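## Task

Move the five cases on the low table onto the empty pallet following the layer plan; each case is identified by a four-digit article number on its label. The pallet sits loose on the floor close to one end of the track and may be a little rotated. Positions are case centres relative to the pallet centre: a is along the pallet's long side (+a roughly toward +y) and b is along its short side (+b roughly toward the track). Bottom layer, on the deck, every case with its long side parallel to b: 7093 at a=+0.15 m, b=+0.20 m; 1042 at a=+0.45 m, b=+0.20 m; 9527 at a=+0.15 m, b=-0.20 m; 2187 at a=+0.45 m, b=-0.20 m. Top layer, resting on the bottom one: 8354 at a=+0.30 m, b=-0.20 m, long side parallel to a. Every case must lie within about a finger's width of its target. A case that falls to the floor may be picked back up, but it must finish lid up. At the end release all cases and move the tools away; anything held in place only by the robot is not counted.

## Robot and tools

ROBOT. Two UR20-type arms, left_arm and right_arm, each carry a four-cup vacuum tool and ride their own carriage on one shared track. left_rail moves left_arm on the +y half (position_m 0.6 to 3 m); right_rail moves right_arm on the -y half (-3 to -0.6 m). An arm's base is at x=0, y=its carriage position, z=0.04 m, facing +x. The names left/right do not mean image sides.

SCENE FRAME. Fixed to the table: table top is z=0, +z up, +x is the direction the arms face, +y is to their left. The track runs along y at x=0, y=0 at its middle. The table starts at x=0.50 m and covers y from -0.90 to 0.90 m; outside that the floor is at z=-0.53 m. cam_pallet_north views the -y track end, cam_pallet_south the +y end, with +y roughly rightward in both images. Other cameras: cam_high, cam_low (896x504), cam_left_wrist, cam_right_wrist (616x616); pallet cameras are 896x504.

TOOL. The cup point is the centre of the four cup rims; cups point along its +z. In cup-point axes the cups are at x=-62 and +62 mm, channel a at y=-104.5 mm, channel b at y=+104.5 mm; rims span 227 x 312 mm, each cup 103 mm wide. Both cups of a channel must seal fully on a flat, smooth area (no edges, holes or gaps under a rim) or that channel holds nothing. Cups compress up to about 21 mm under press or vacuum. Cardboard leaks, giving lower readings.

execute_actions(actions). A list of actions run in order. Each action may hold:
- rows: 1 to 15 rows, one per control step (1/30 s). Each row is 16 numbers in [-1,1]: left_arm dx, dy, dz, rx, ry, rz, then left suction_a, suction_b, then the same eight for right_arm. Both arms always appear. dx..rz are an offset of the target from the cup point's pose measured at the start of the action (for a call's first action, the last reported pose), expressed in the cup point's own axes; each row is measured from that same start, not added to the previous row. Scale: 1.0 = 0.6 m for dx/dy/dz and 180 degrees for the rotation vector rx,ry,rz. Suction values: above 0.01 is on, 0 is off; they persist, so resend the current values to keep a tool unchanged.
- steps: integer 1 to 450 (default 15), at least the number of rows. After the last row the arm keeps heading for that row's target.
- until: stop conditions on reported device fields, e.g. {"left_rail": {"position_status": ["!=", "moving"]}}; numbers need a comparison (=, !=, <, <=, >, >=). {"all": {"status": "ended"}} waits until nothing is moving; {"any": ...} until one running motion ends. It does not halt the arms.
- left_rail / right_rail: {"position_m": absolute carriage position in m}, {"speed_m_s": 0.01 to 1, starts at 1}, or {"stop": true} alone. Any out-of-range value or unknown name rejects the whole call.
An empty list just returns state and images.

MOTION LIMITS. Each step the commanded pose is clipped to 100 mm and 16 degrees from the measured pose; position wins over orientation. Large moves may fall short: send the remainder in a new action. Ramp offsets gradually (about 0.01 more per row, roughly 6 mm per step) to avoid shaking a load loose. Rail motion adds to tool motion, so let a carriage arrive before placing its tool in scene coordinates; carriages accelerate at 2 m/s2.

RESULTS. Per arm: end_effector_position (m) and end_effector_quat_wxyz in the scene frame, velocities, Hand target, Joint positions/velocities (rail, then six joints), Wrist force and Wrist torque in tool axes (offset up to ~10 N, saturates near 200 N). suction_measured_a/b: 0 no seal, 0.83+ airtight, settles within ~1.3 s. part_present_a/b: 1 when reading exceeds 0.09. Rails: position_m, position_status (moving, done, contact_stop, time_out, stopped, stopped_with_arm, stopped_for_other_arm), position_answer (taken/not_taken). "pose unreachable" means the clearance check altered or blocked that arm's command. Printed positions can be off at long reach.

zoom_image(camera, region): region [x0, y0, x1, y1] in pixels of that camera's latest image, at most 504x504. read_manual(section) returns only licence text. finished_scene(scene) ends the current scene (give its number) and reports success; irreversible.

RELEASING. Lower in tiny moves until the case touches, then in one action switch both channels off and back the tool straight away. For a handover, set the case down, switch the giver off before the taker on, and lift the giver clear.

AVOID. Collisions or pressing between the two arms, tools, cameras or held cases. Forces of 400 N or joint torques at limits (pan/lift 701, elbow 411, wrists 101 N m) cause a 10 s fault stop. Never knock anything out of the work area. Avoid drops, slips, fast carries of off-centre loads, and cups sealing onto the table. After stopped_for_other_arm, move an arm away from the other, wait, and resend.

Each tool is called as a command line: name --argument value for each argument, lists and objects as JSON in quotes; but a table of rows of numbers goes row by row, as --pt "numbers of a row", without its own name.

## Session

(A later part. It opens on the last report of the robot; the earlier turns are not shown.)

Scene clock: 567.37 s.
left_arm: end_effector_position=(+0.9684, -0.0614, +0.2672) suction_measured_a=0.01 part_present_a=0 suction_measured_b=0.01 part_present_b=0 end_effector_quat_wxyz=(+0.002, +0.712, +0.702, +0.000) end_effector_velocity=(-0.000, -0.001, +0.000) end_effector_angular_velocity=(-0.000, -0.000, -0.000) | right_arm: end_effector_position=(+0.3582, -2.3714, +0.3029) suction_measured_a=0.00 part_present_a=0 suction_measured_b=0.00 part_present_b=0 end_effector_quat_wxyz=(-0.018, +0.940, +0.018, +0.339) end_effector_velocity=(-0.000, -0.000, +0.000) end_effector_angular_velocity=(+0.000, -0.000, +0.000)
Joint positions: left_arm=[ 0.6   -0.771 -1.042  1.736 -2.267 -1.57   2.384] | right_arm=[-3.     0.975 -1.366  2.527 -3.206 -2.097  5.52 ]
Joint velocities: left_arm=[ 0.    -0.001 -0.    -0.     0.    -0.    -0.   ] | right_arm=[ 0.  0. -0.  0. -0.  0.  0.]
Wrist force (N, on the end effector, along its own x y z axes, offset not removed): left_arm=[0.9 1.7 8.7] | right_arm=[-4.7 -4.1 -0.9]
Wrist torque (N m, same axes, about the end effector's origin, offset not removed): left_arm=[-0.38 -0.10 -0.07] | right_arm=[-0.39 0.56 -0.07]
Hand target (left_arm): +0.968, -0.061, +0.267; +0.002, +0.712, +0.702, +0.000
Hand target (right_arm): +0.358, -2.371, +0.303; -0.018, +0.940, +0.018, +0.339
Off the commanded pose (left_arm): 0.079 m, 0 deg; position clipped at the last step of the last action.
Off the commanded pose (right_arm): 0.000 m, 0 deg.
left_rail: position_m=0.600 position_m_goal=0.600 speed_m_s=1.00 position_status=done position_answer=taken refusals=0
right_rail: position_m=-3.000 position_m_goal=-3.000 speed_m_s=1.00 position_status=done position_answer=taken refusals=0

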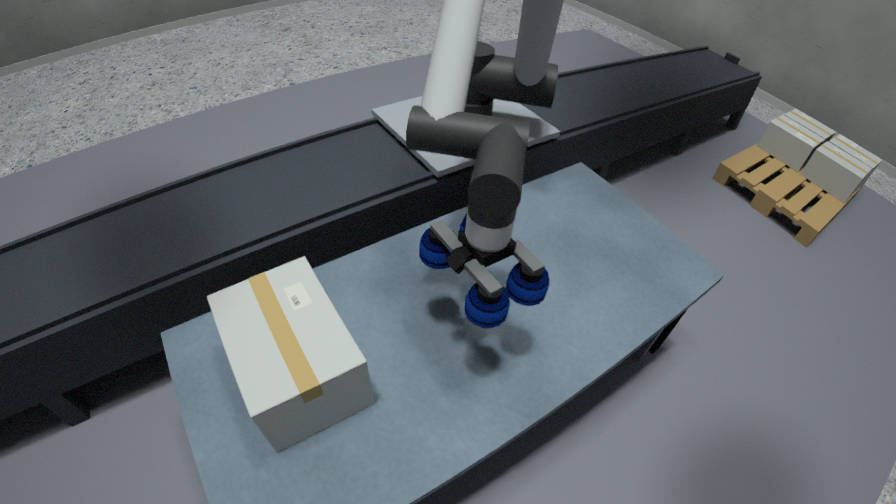

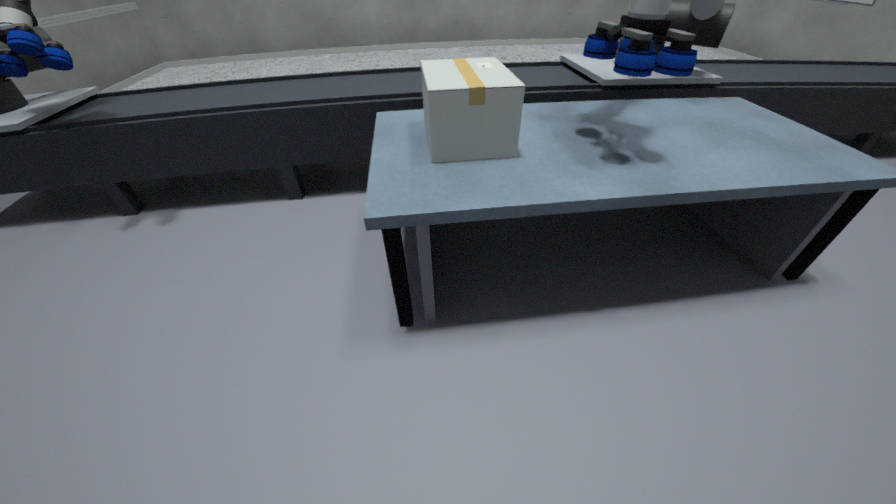

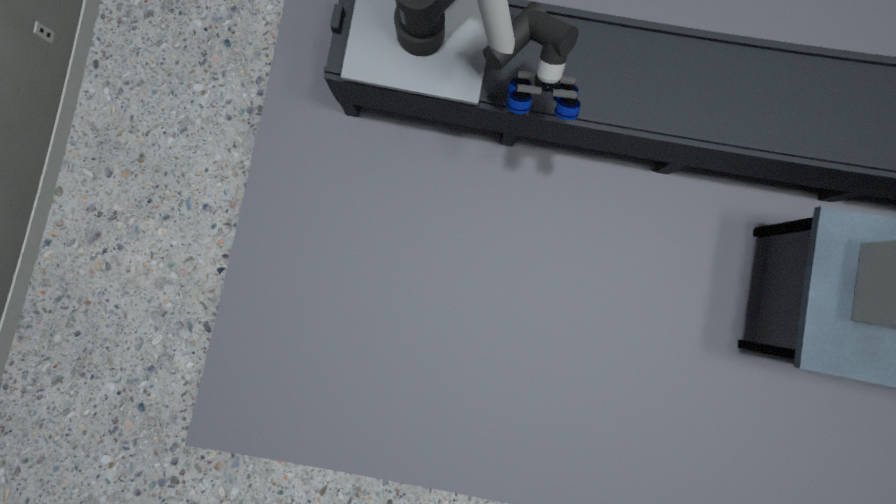

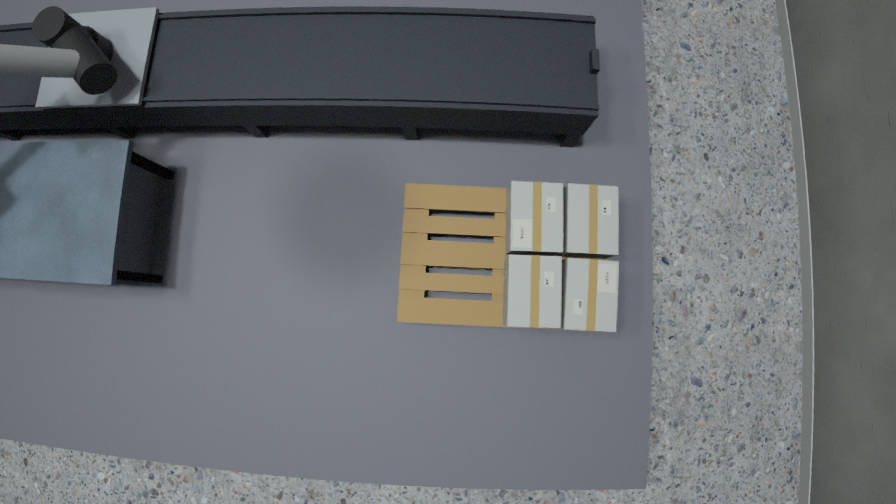

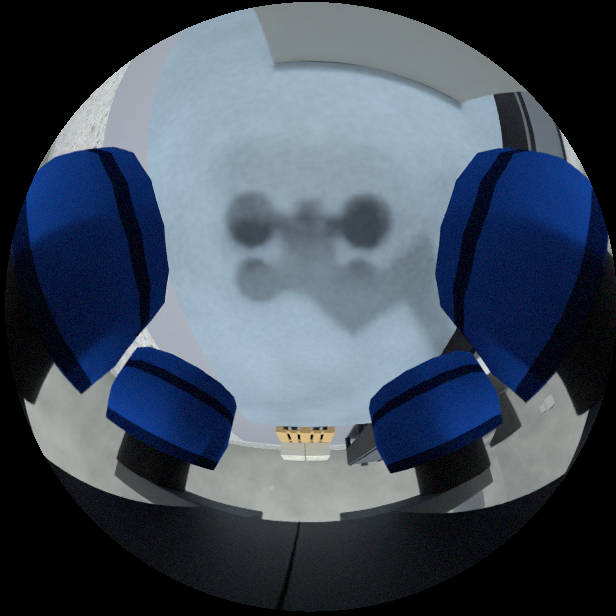

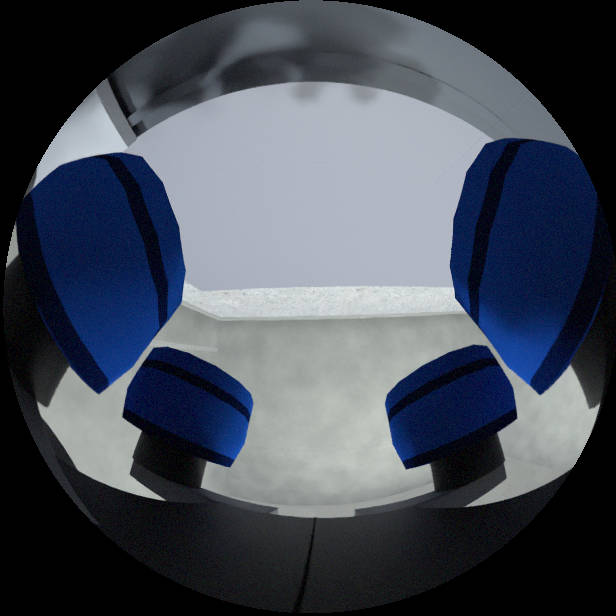

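execute_actions --actions '[{"rows": [[-0.012,-0.003,-0.003,0,0,0,0,0,0,0,0,0,0,0,0,0],[-0.03,-0.008,-0.006,0,0,0,0,0,0,0,0,0,0,0,0,0],[-0.056,-0.014,-0.01,0,0,0,0,0,0,0,0,0,0,0,0,0],[-0.09,-0.022,-0.014,0,0,0,0,0,0,0,0,0,0,0,0,0],[-0.13,-0.032,-0.018,0,0,0,0,0,0,0,0,0,0,0,0,0],[-0.18,-0.045,-0.022,0,0,0,0,0,0,0,0,0,0,0,0,0],[-0.26,-0.065,-0.026,0,0,0,0,0,0,0,0,0,0,0,0,0],[-0.826,-0.205,-0.03,0.0005,0.001,0,0,0,0,0,0,0,0,0,0,0]], "steps": 30}]'

Scene clock: 571.47 s.
left_arm: end_effector_position=(+0.8522, -0.4464, +0.2838) suction_measured_a=0.01 part_present_a=0 suction_measured_b=0.01 part_present_b=0 end_effector_quat_wxyz=(+0.001, +0.713, +0.701, +0.000) end_effector_velocity=(-0.115, -0.445, +0.006) end_effector_angular_velocity=(-0.003, -0.002, -0.001) | right_arm: end_effector_position=(+0.3582, -2.3714, +0.3029) suction_measured_a=0.00 part_present_a=0 suction_measured_b=0.00 part_present_b=0 end_effector_quat_wxyz=(-0.018, +0.940, +0.018, +0.339) end_effector_velocity=(+0.000, -0.000, -0.000) end_effector_angular_velocity=(+0.000, +0.000, -0.000)
Joint positions: left_arm=[ 0.6   -1.037 -0.883  1.417 -2.107 -1.569  2.121] | right_arm=[-3.     0.975 -1.366  2.527 -3.206 -2.097  5.52 ]
Joint velocities: left_arm=[ 0.    -0.244  0.274 -0.522  0.245  0.001 -0.243] | right_arm=[ 0. -0.  0.  0. -0.  0.  0.]
Wrist force (N, on the end effector, along its own x y z axes, offset not removed): left_arm=[1.3 2.1 3.7] | right_arm=[-3.2 -4.8 -2.9]
Wrist torque (N m, same axes, about the end effector's origin, offset not removed): left_arm=[-0.31 -0.17 -0.06] | right_arm=[-0.51 0.36 -0.05]
Hand target (left_arm): +0.833, -0.522, +0.286; +0.003, +0.713, +0.701, +0.000
Hand target (right_arm): +0.358, -2.371, +0.303; -0.018, +0.940, +0.018, +0.339
Off the commanded pose (left_arm): 0.110 m, 0 deg; position clipped at the last step of the last action.
Off the commanded pose (right_arm): 0.000 m, 0 deg.
left_rail: position_m=0.600 position_m_goal=0.600 speed_m_s=1.00 position_status=done position_answer=taken refusals=0
right_rail: position_m=-3.000 position_m_goal=-3.000 speed_m_s=1.00 position_status=done position_answer=taken refusals=0

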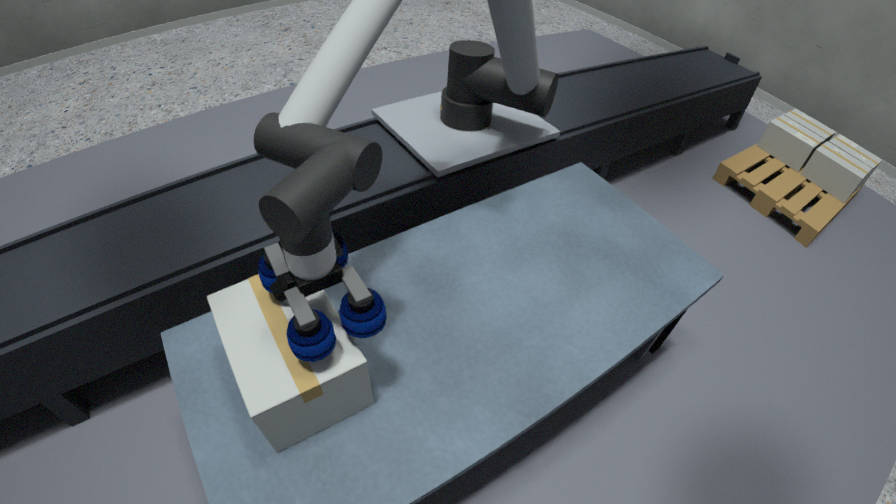

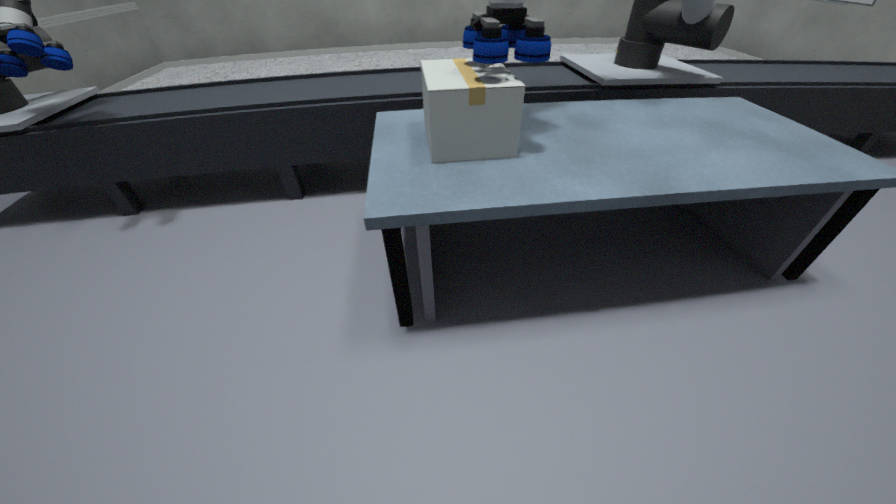

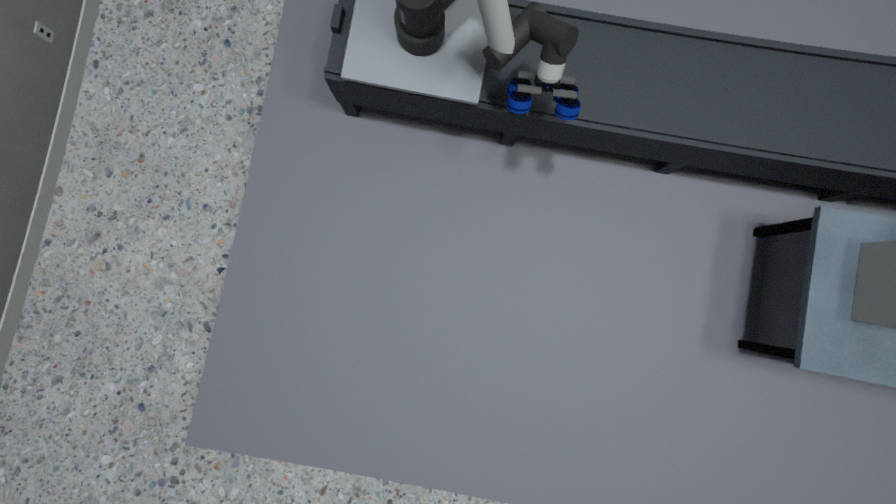

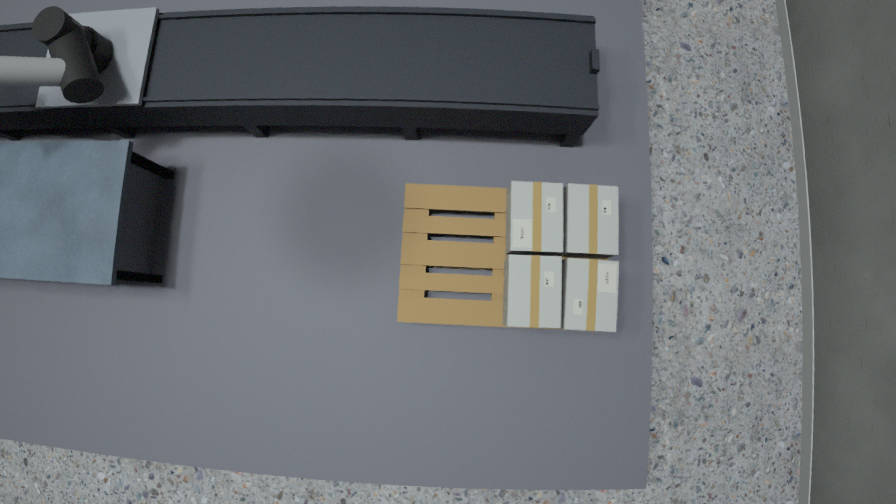

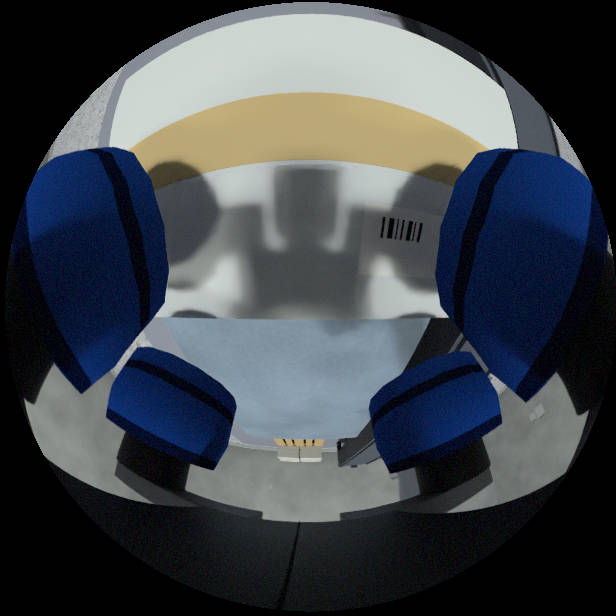

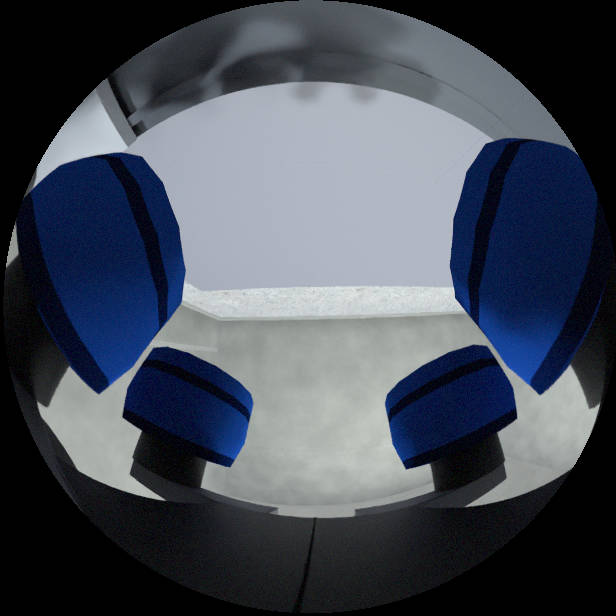

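execute_actions --actions '[]'

Scene clock: 572.50 s.
left_arm: end_effector_position=(+0.8333, -0.5218, +0.2864) suction_measured_a=0.01 part_present_a=0 suction_measured_b=0.01 part_present_b=0 end_effector_quat_wxyz=(+0.003, +0.713, +0.701, +0.000) end_effector_velocity=(-0.000, -0.000, -0.000) end_effector_angular_velocity=(+0.000, +0.000, -0.000) | right_arm: end_effector_position=(+0.3582, -2.3714, +0.3029) suction_measured_a=0.00 part_present_a=0 suction_measured_b=0.00 part_present_b=0 end_effector_quat_wxyz=(-0.018, +0.940, +0.018, +0.339) end_effector_velocity=(-0.000, +0.000, -0.000) end_effector_angular_velocity=(-0.000, -0.000, +0.000)
Joint positions: left_arm=[ 0.6   -1.076 -0.835  1.323 -2.064 -1.569  2.081] | right_arm=[-3.     0.975 -1.366  2.527 -3.206 -2.097  5.52 ]
Joint velocities: left_arm=[ 0. -0.  0. -0.  0.  0. -0.] | right_arm=[ 0.  0.  0.  0. -0.  0. -0.]
Wrist force (N, on the end effector, along its own x y z axes, offset not removed): left_arm=[-3.6 -2.8 -0.4] | right_arm=[-3.0 -3.9 -3.1]
Wrist torque (N m, same axes, about the end effector's origin, offset not removed): left_arm=[-0.86 0.61 -0.13] | right_arm=[-0.51 0.34 -0.04]
Hand target (left_arm): +0.833, -0.522, +0.286; +0.003, +0.713, +0.701, +0.000
Hand target (right_arm): +0.358, -2.371, +0.303; -0.018, +0.940, +0.018, +0.339
Off the commanded pose (left_arm): 0.034 m, 0 deg; position clipped at the last step of the last action.
Off the commanded pose (right_arm): 0.000 m, 0 deg.
left_rail: position_m=0.600 position_m_goal=0.600 speed_m_s=1.00 position_status=done position_answer=taken refusals=0
right_rail: position_m=-3.000 position_m_goal=-3.000 speed_m_s=1.00 position_status=done position_answer=taken refusals=0

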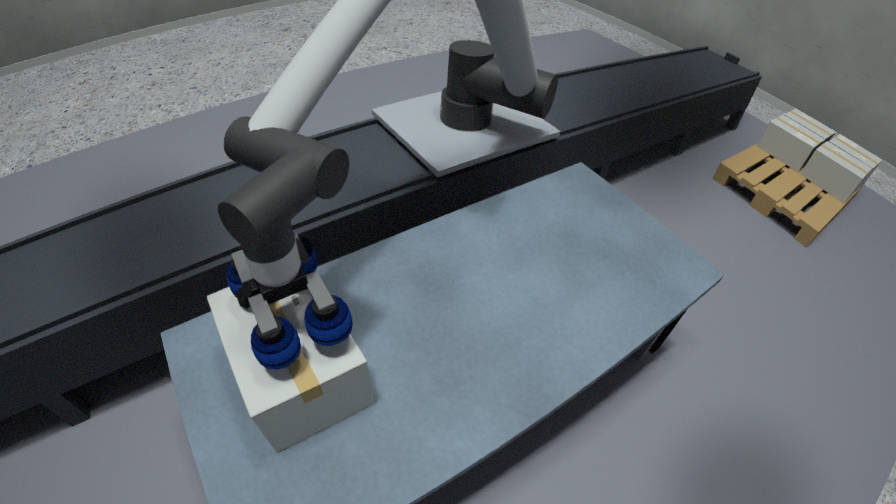

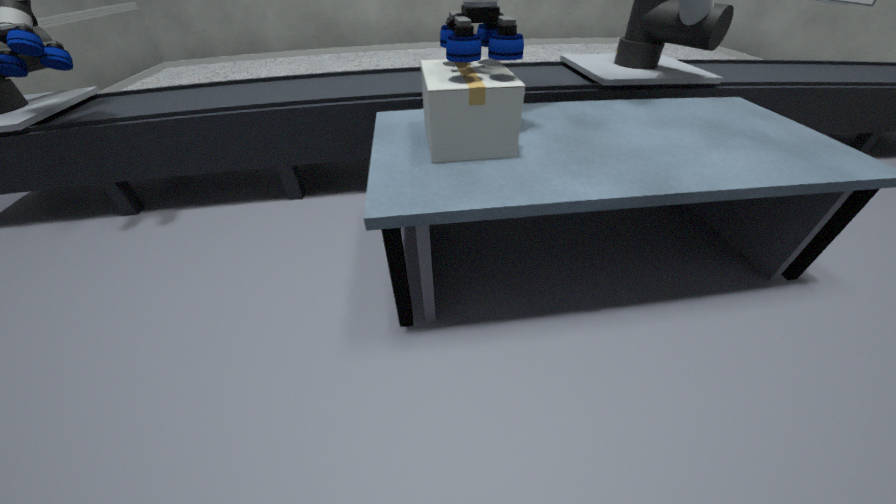

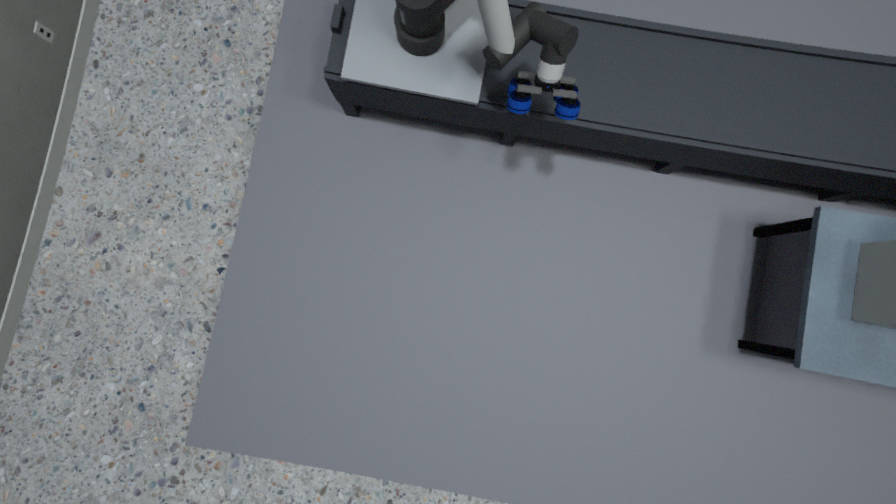

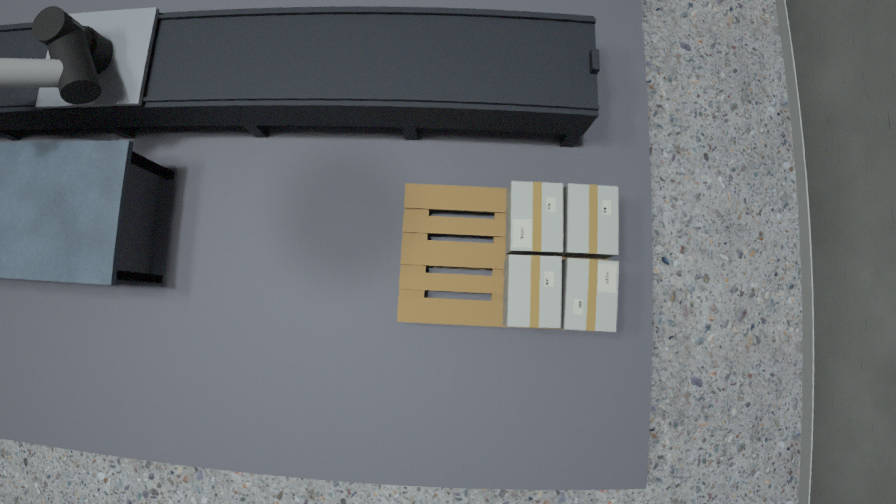

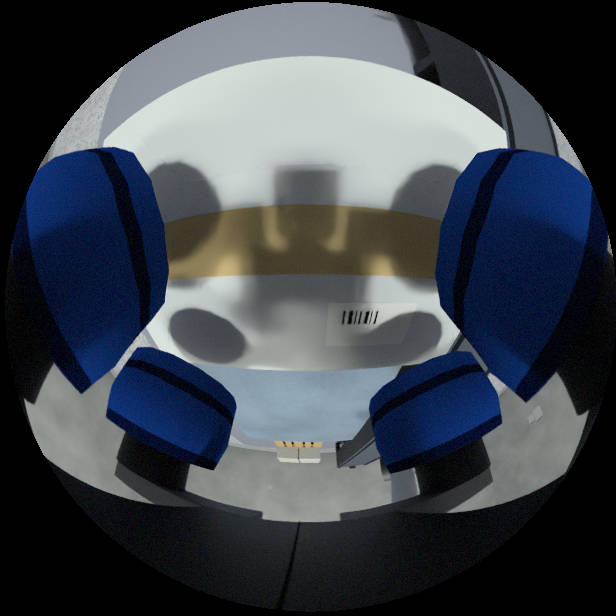

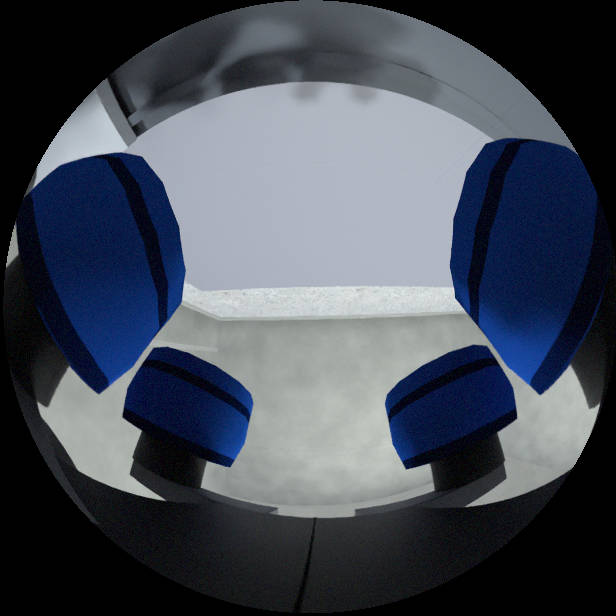

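zoom_image --camera "cam_left_wrist" --region '[80, 40, 540, 400]'

Region (80, 40, 540, 400) of cam_left_wrist's 616x616 image, scaled by 1.096, with more detail than that image has; it fills the top 394 rows of this view, and the rest is white.

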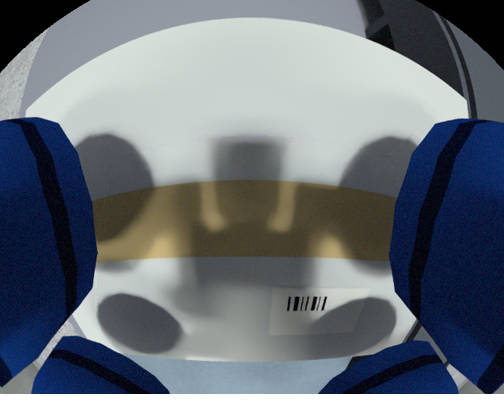

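zoom_image --camera "cam_left_wrist" --region '[110, 290, 500, 400]'

zoom_image --camera "cam_high" --region '[180, 200, 420, 460]'

Region (110, 290, 500, 400) of cam_left_wrist's 616x616 image, scaled by 1.292, with more detail than that image has; it fills the top 142 rows of this view, and the rest is white.

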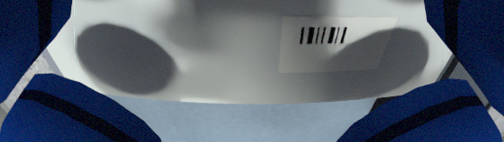

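Region (180, 200, 420, 460) of cam_high's 896x504 image, scaled by 1.938, with more detail than that image has; it fills the left 465 columns of this view, and the rest is white.

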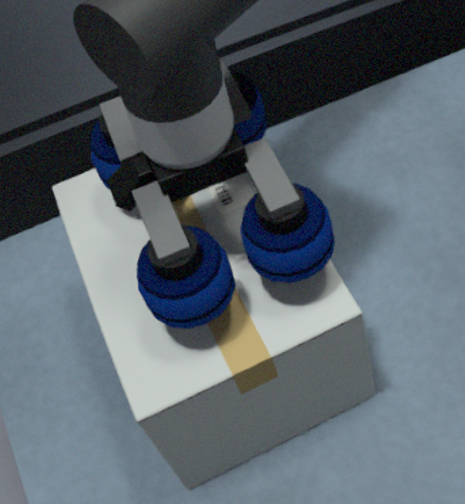

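execute_actions --actions '[{"rows": [[-0.01,0.001,0.008,0.0002,0.0003,0,0,0,0,0,0,0,0,0,0,0],[-0.024,0.003,0.022,0.0004,0.0008,0,0,0,0,0,0,0,0,0,0,0],[-0.04,0.005,0.038,0.0007,0.0013,0,0,0,0,0,0,0,0,0,0,0],[-0.053,0.007,0.052,0.0009,0.0018,0,0,0,0,0,0,0,0,0,0,0]], "steps": 4}]'

Scene clock: 597.07 s.
left_arm: end_effector_position=(+0.8338, -0.5271, +0.2818) suction_measured_a=0.01 part_present_a=0 suction_measured_b=0.01 part_present_b=0 end_effector_quat_wxyz=(+0.002, +0.713, +0.701, +0.000) end_effector_velocity=(+0.009, -0.113, -0.105) end_effector_angular_velocity=(+0.016, +0.009, +0.000) | right_arm: end_effector_position=(+0.3582, -2.3714, +0.3029) suction_measured_a=0.00 part_present_a=0 suction_measured_b=0.00 part_present_b=0 end_effector_quat_wxyz=(-0.018, +0.940, +0.018, +0.339) end_effector_velocity=(-0.000, +0.000, -0.000) end_effector_angular_velocity=(-0.000, +0.000, +0.000)
Joint positions: left_arm=[ 0.6   -1.078 -0.828  1.316 -2.063 -1.569  2.079] | right_arm=[-3.     0.975 -1.366  2.527 -3.206 -2.097  5.52 ]
Joint velocities: left_arm=[ 0.    -0.033  0.166 -0.157  0.009 -0.    -0.033] | right_arm=[ 0.  0.  0.  0. -0.  0. -0.]
Wrist force (N, on the end effector, along its own x y z axes, offset not removed): left_arm=[0.3 -3.5 -1.8] | right_arm=[-1.0 0.6 0.7]
Wrist torque (N m, same axes, about the end effector's origin, offset not removed): left_arm=[-1.16 0.09 -0.05] | right_arm=[0.18 0.12 -0.04]
Hand target (left_arm): +0.836, -0.552, +0.255; -0.000, +0.713, +0.701, +0.001
Hand target (right_arm): +0.358, -2.371, +0.303; -0.018, +0.940, +0.018, +0.339
Off the commanded pose (left_arm): 0.038 m, 0 deg.
Off the commanded pose (right_arm): 0.000 m, 0 deg.
left_rail: position_m=0.600 position_m_goal=0.600 speed_m_s=1.00 position_status=done position_answer=taken refusals=0
right_rail: position_m=-3.000 position_m_goal=-3.000 speed_m_s=1.00 position_status=done position_answer=taken refusals=0

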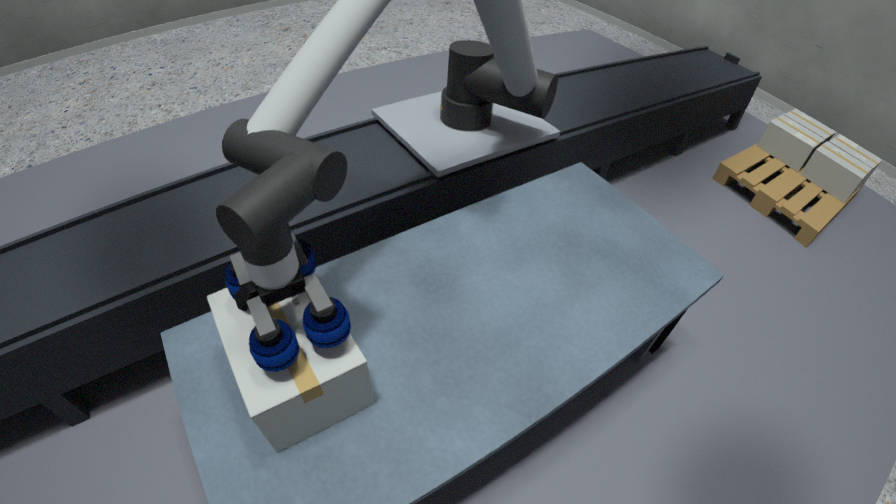

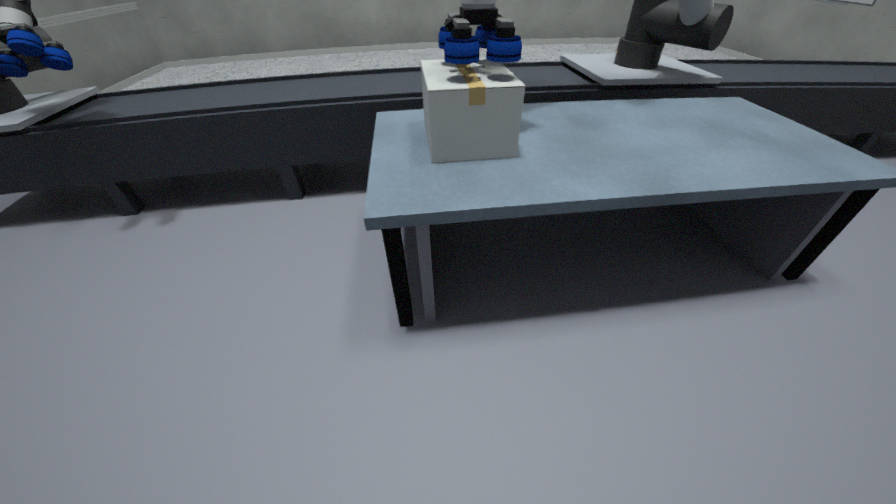

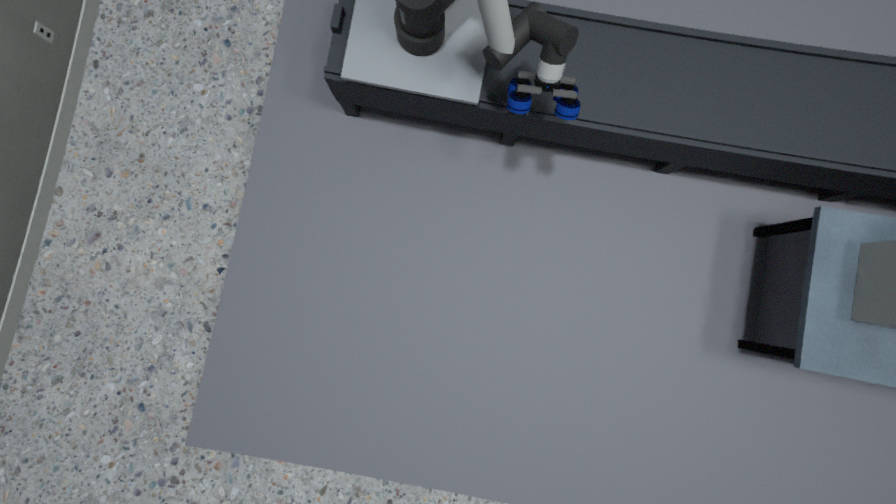

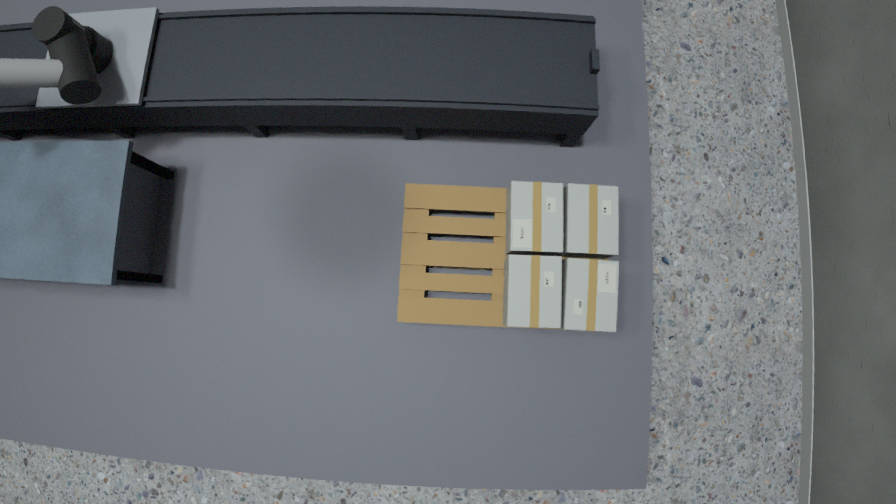

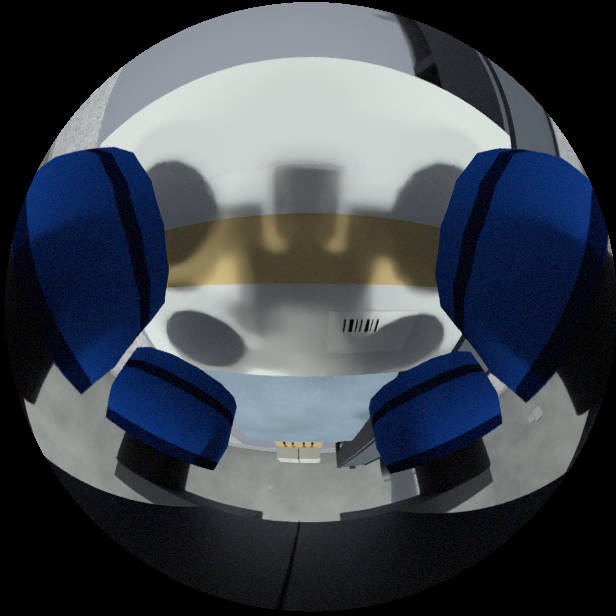

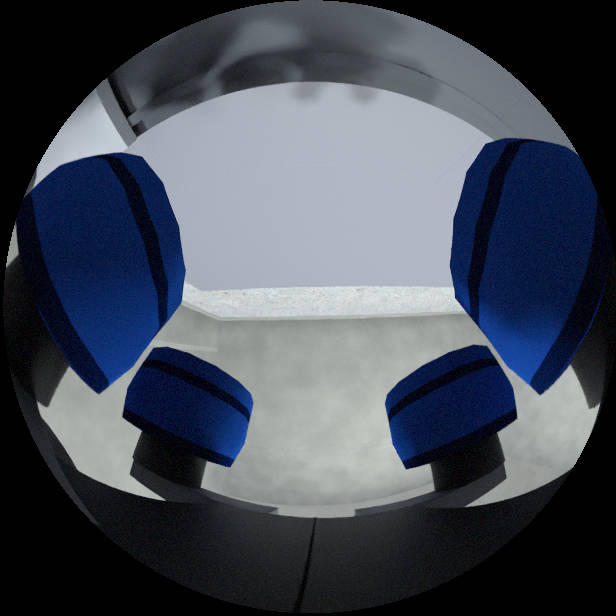

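execute_actions --actions '[]'

Scene clock: 597.80 s.
left_arm: end_effector_position=(+0.8357, -0.5517, +0.2554) suction_measured_a=0.01 part_present_a=0 suction_measured_b=0.01 part_present_b=0 end_effector_quat_wxyz=(-0.000, +0.713, +0.701, +0.001) end_effector_velocity=(+0.000, -0.000, -0.000) end_effector_angular_velocity=(+0.000, +0.000, -0.000) | right_arm: end_effector_position=(+0.3582, -2.3714, +0.3029) suction_measured_a=0.00 part_present_a=0 suction_measured_b=0.00 part_present_b=0 end_effector_quat_wxyz=(-0.018, +0.940, +0.018, +0.339) end_effector_velocity=(-0.000, +0.000, -0.000) end_effector_angular_velocity=(+0.000, -0.000, -0.000)
Joint positions: left_arm=[ 0.6   -1.085 -0.789  1.281 -2.062 -1.569  2.072] | right_arm=[-3.     0.975 -1.366  2.527 -3.206 -2.097  5.52 ]
Joint velocities: left_arm=[ 0.    -0.     0.001 -0.001  0.     0.    -0.   ] | right_arm=[ 0.  0.  0.  0. -0. -0.  0.]
Wrist force (N, on the end effector, along its own x y z axes, offset not removed): left_arm=[7.1 -3.5 0.7] | right_arm=[-3.0 -1.2 -4.2]
Wrist torque (N m, same axes, about the end effector's origin, offset not removed): left_arm=[-0.94 -0.78 -0.05] | right_arm=[-0.14 0.23 -0.01]
Hand target (left_arm): +0.836, -0.552, +0.255; -0.000, +0.713, +0.701, +0.001
Hand target (right_arm): +0.358, -2.371, +0.303; -0.018, +0.940, +0.018, +0.339
Off the commanded pose (left_arm): 0.003 m, 0 deg.
Off the commanded pose (right_arm): 0.000 m, 0 deg.
left_rail: position_m=0.600 position_m_goal=0.600 speed_m_s=1.00 position_status=done position_answer=taken refusals=0
right_rail: position_m=-3.000 position_m_goal=-3.000 speed_m_s=1.00 position_status=done position_answer=taken refusals=0

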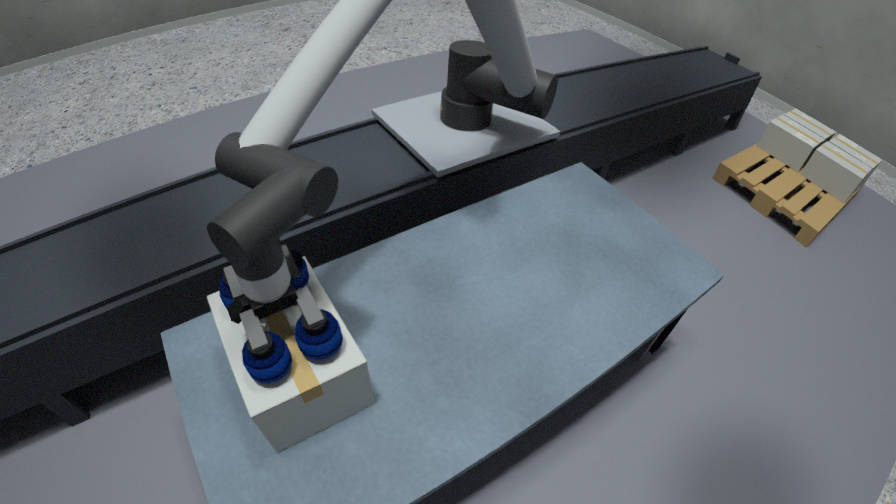

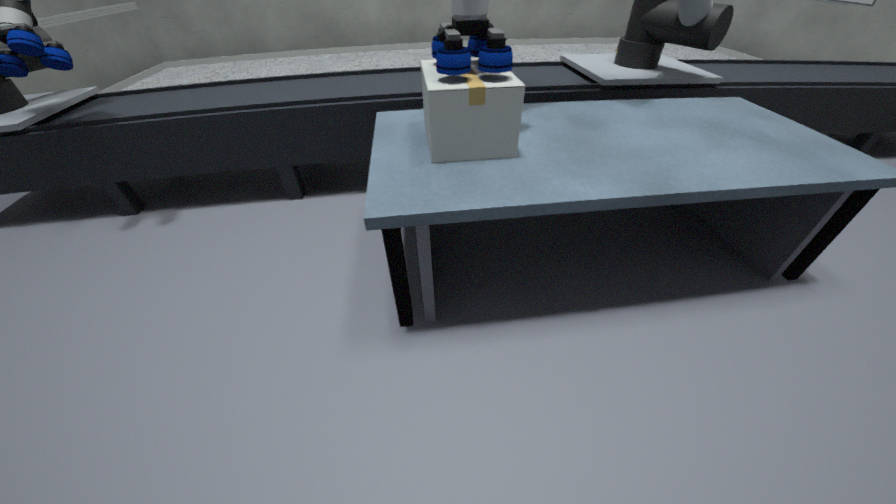

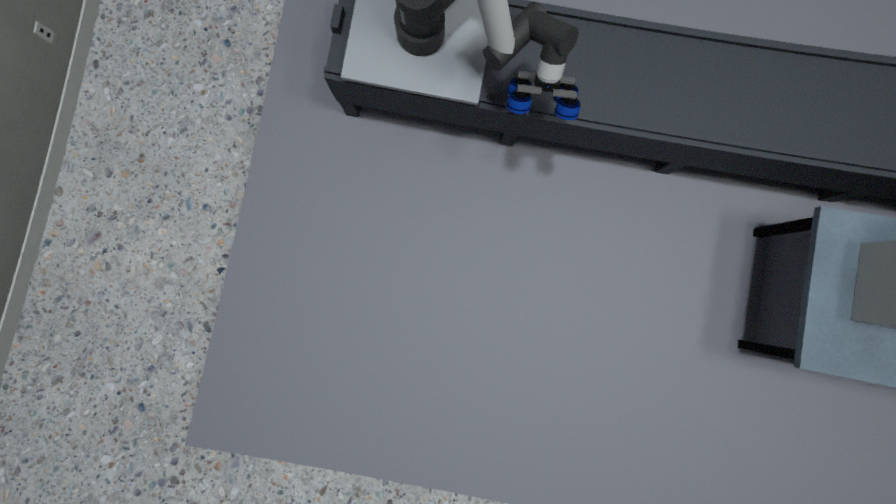

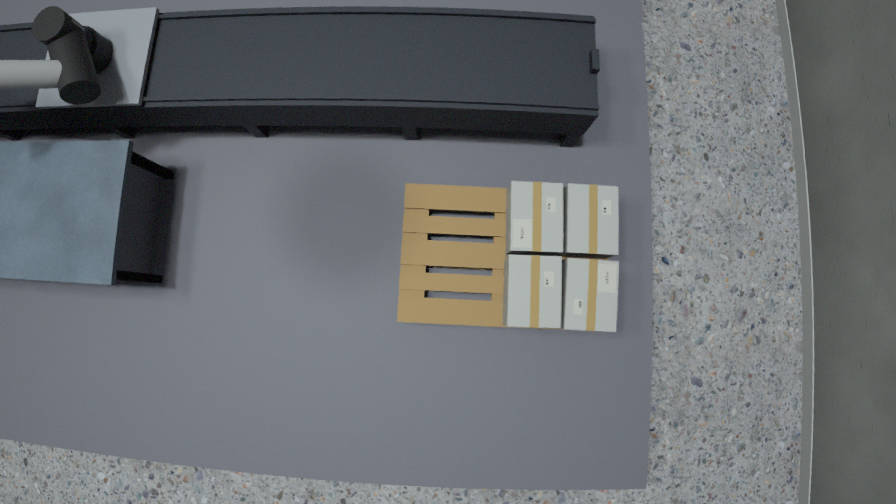

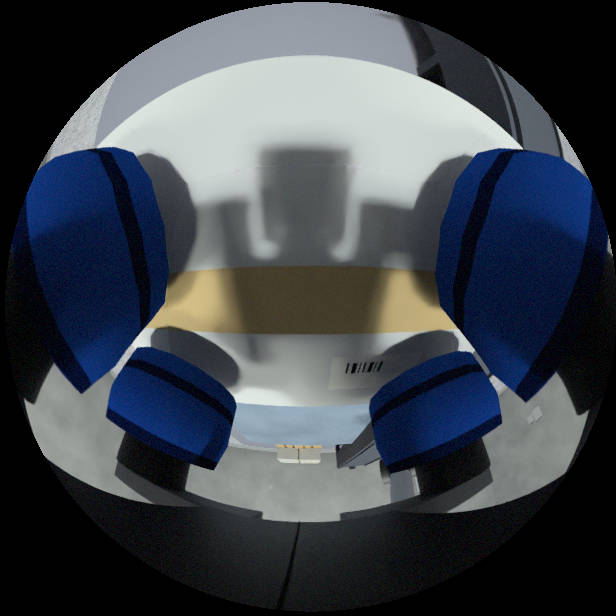

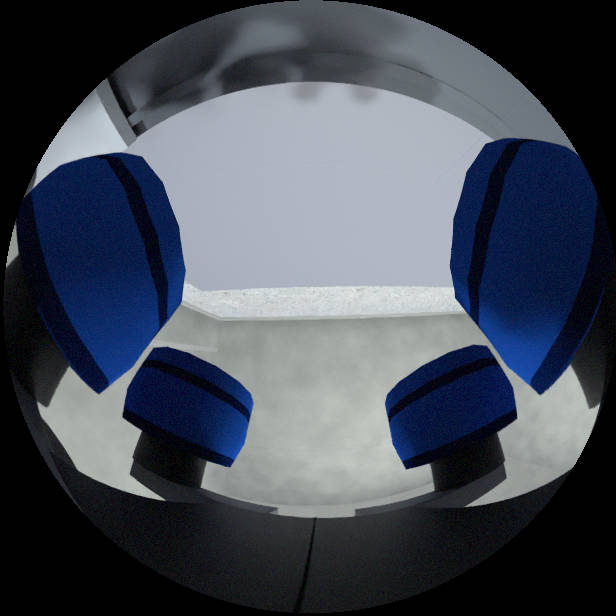

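zoom_image --camera "cam_left_wrist" --region '[60, 100, 560, 420]'

Region (60, 100, 560, 420) of cam_left_wrist's 616x616 image, scaled by 1.008, with more detail than that image has; it fills the top 323 rows of this view, and the rest is white.

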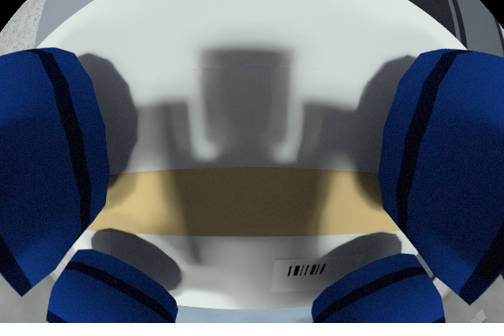

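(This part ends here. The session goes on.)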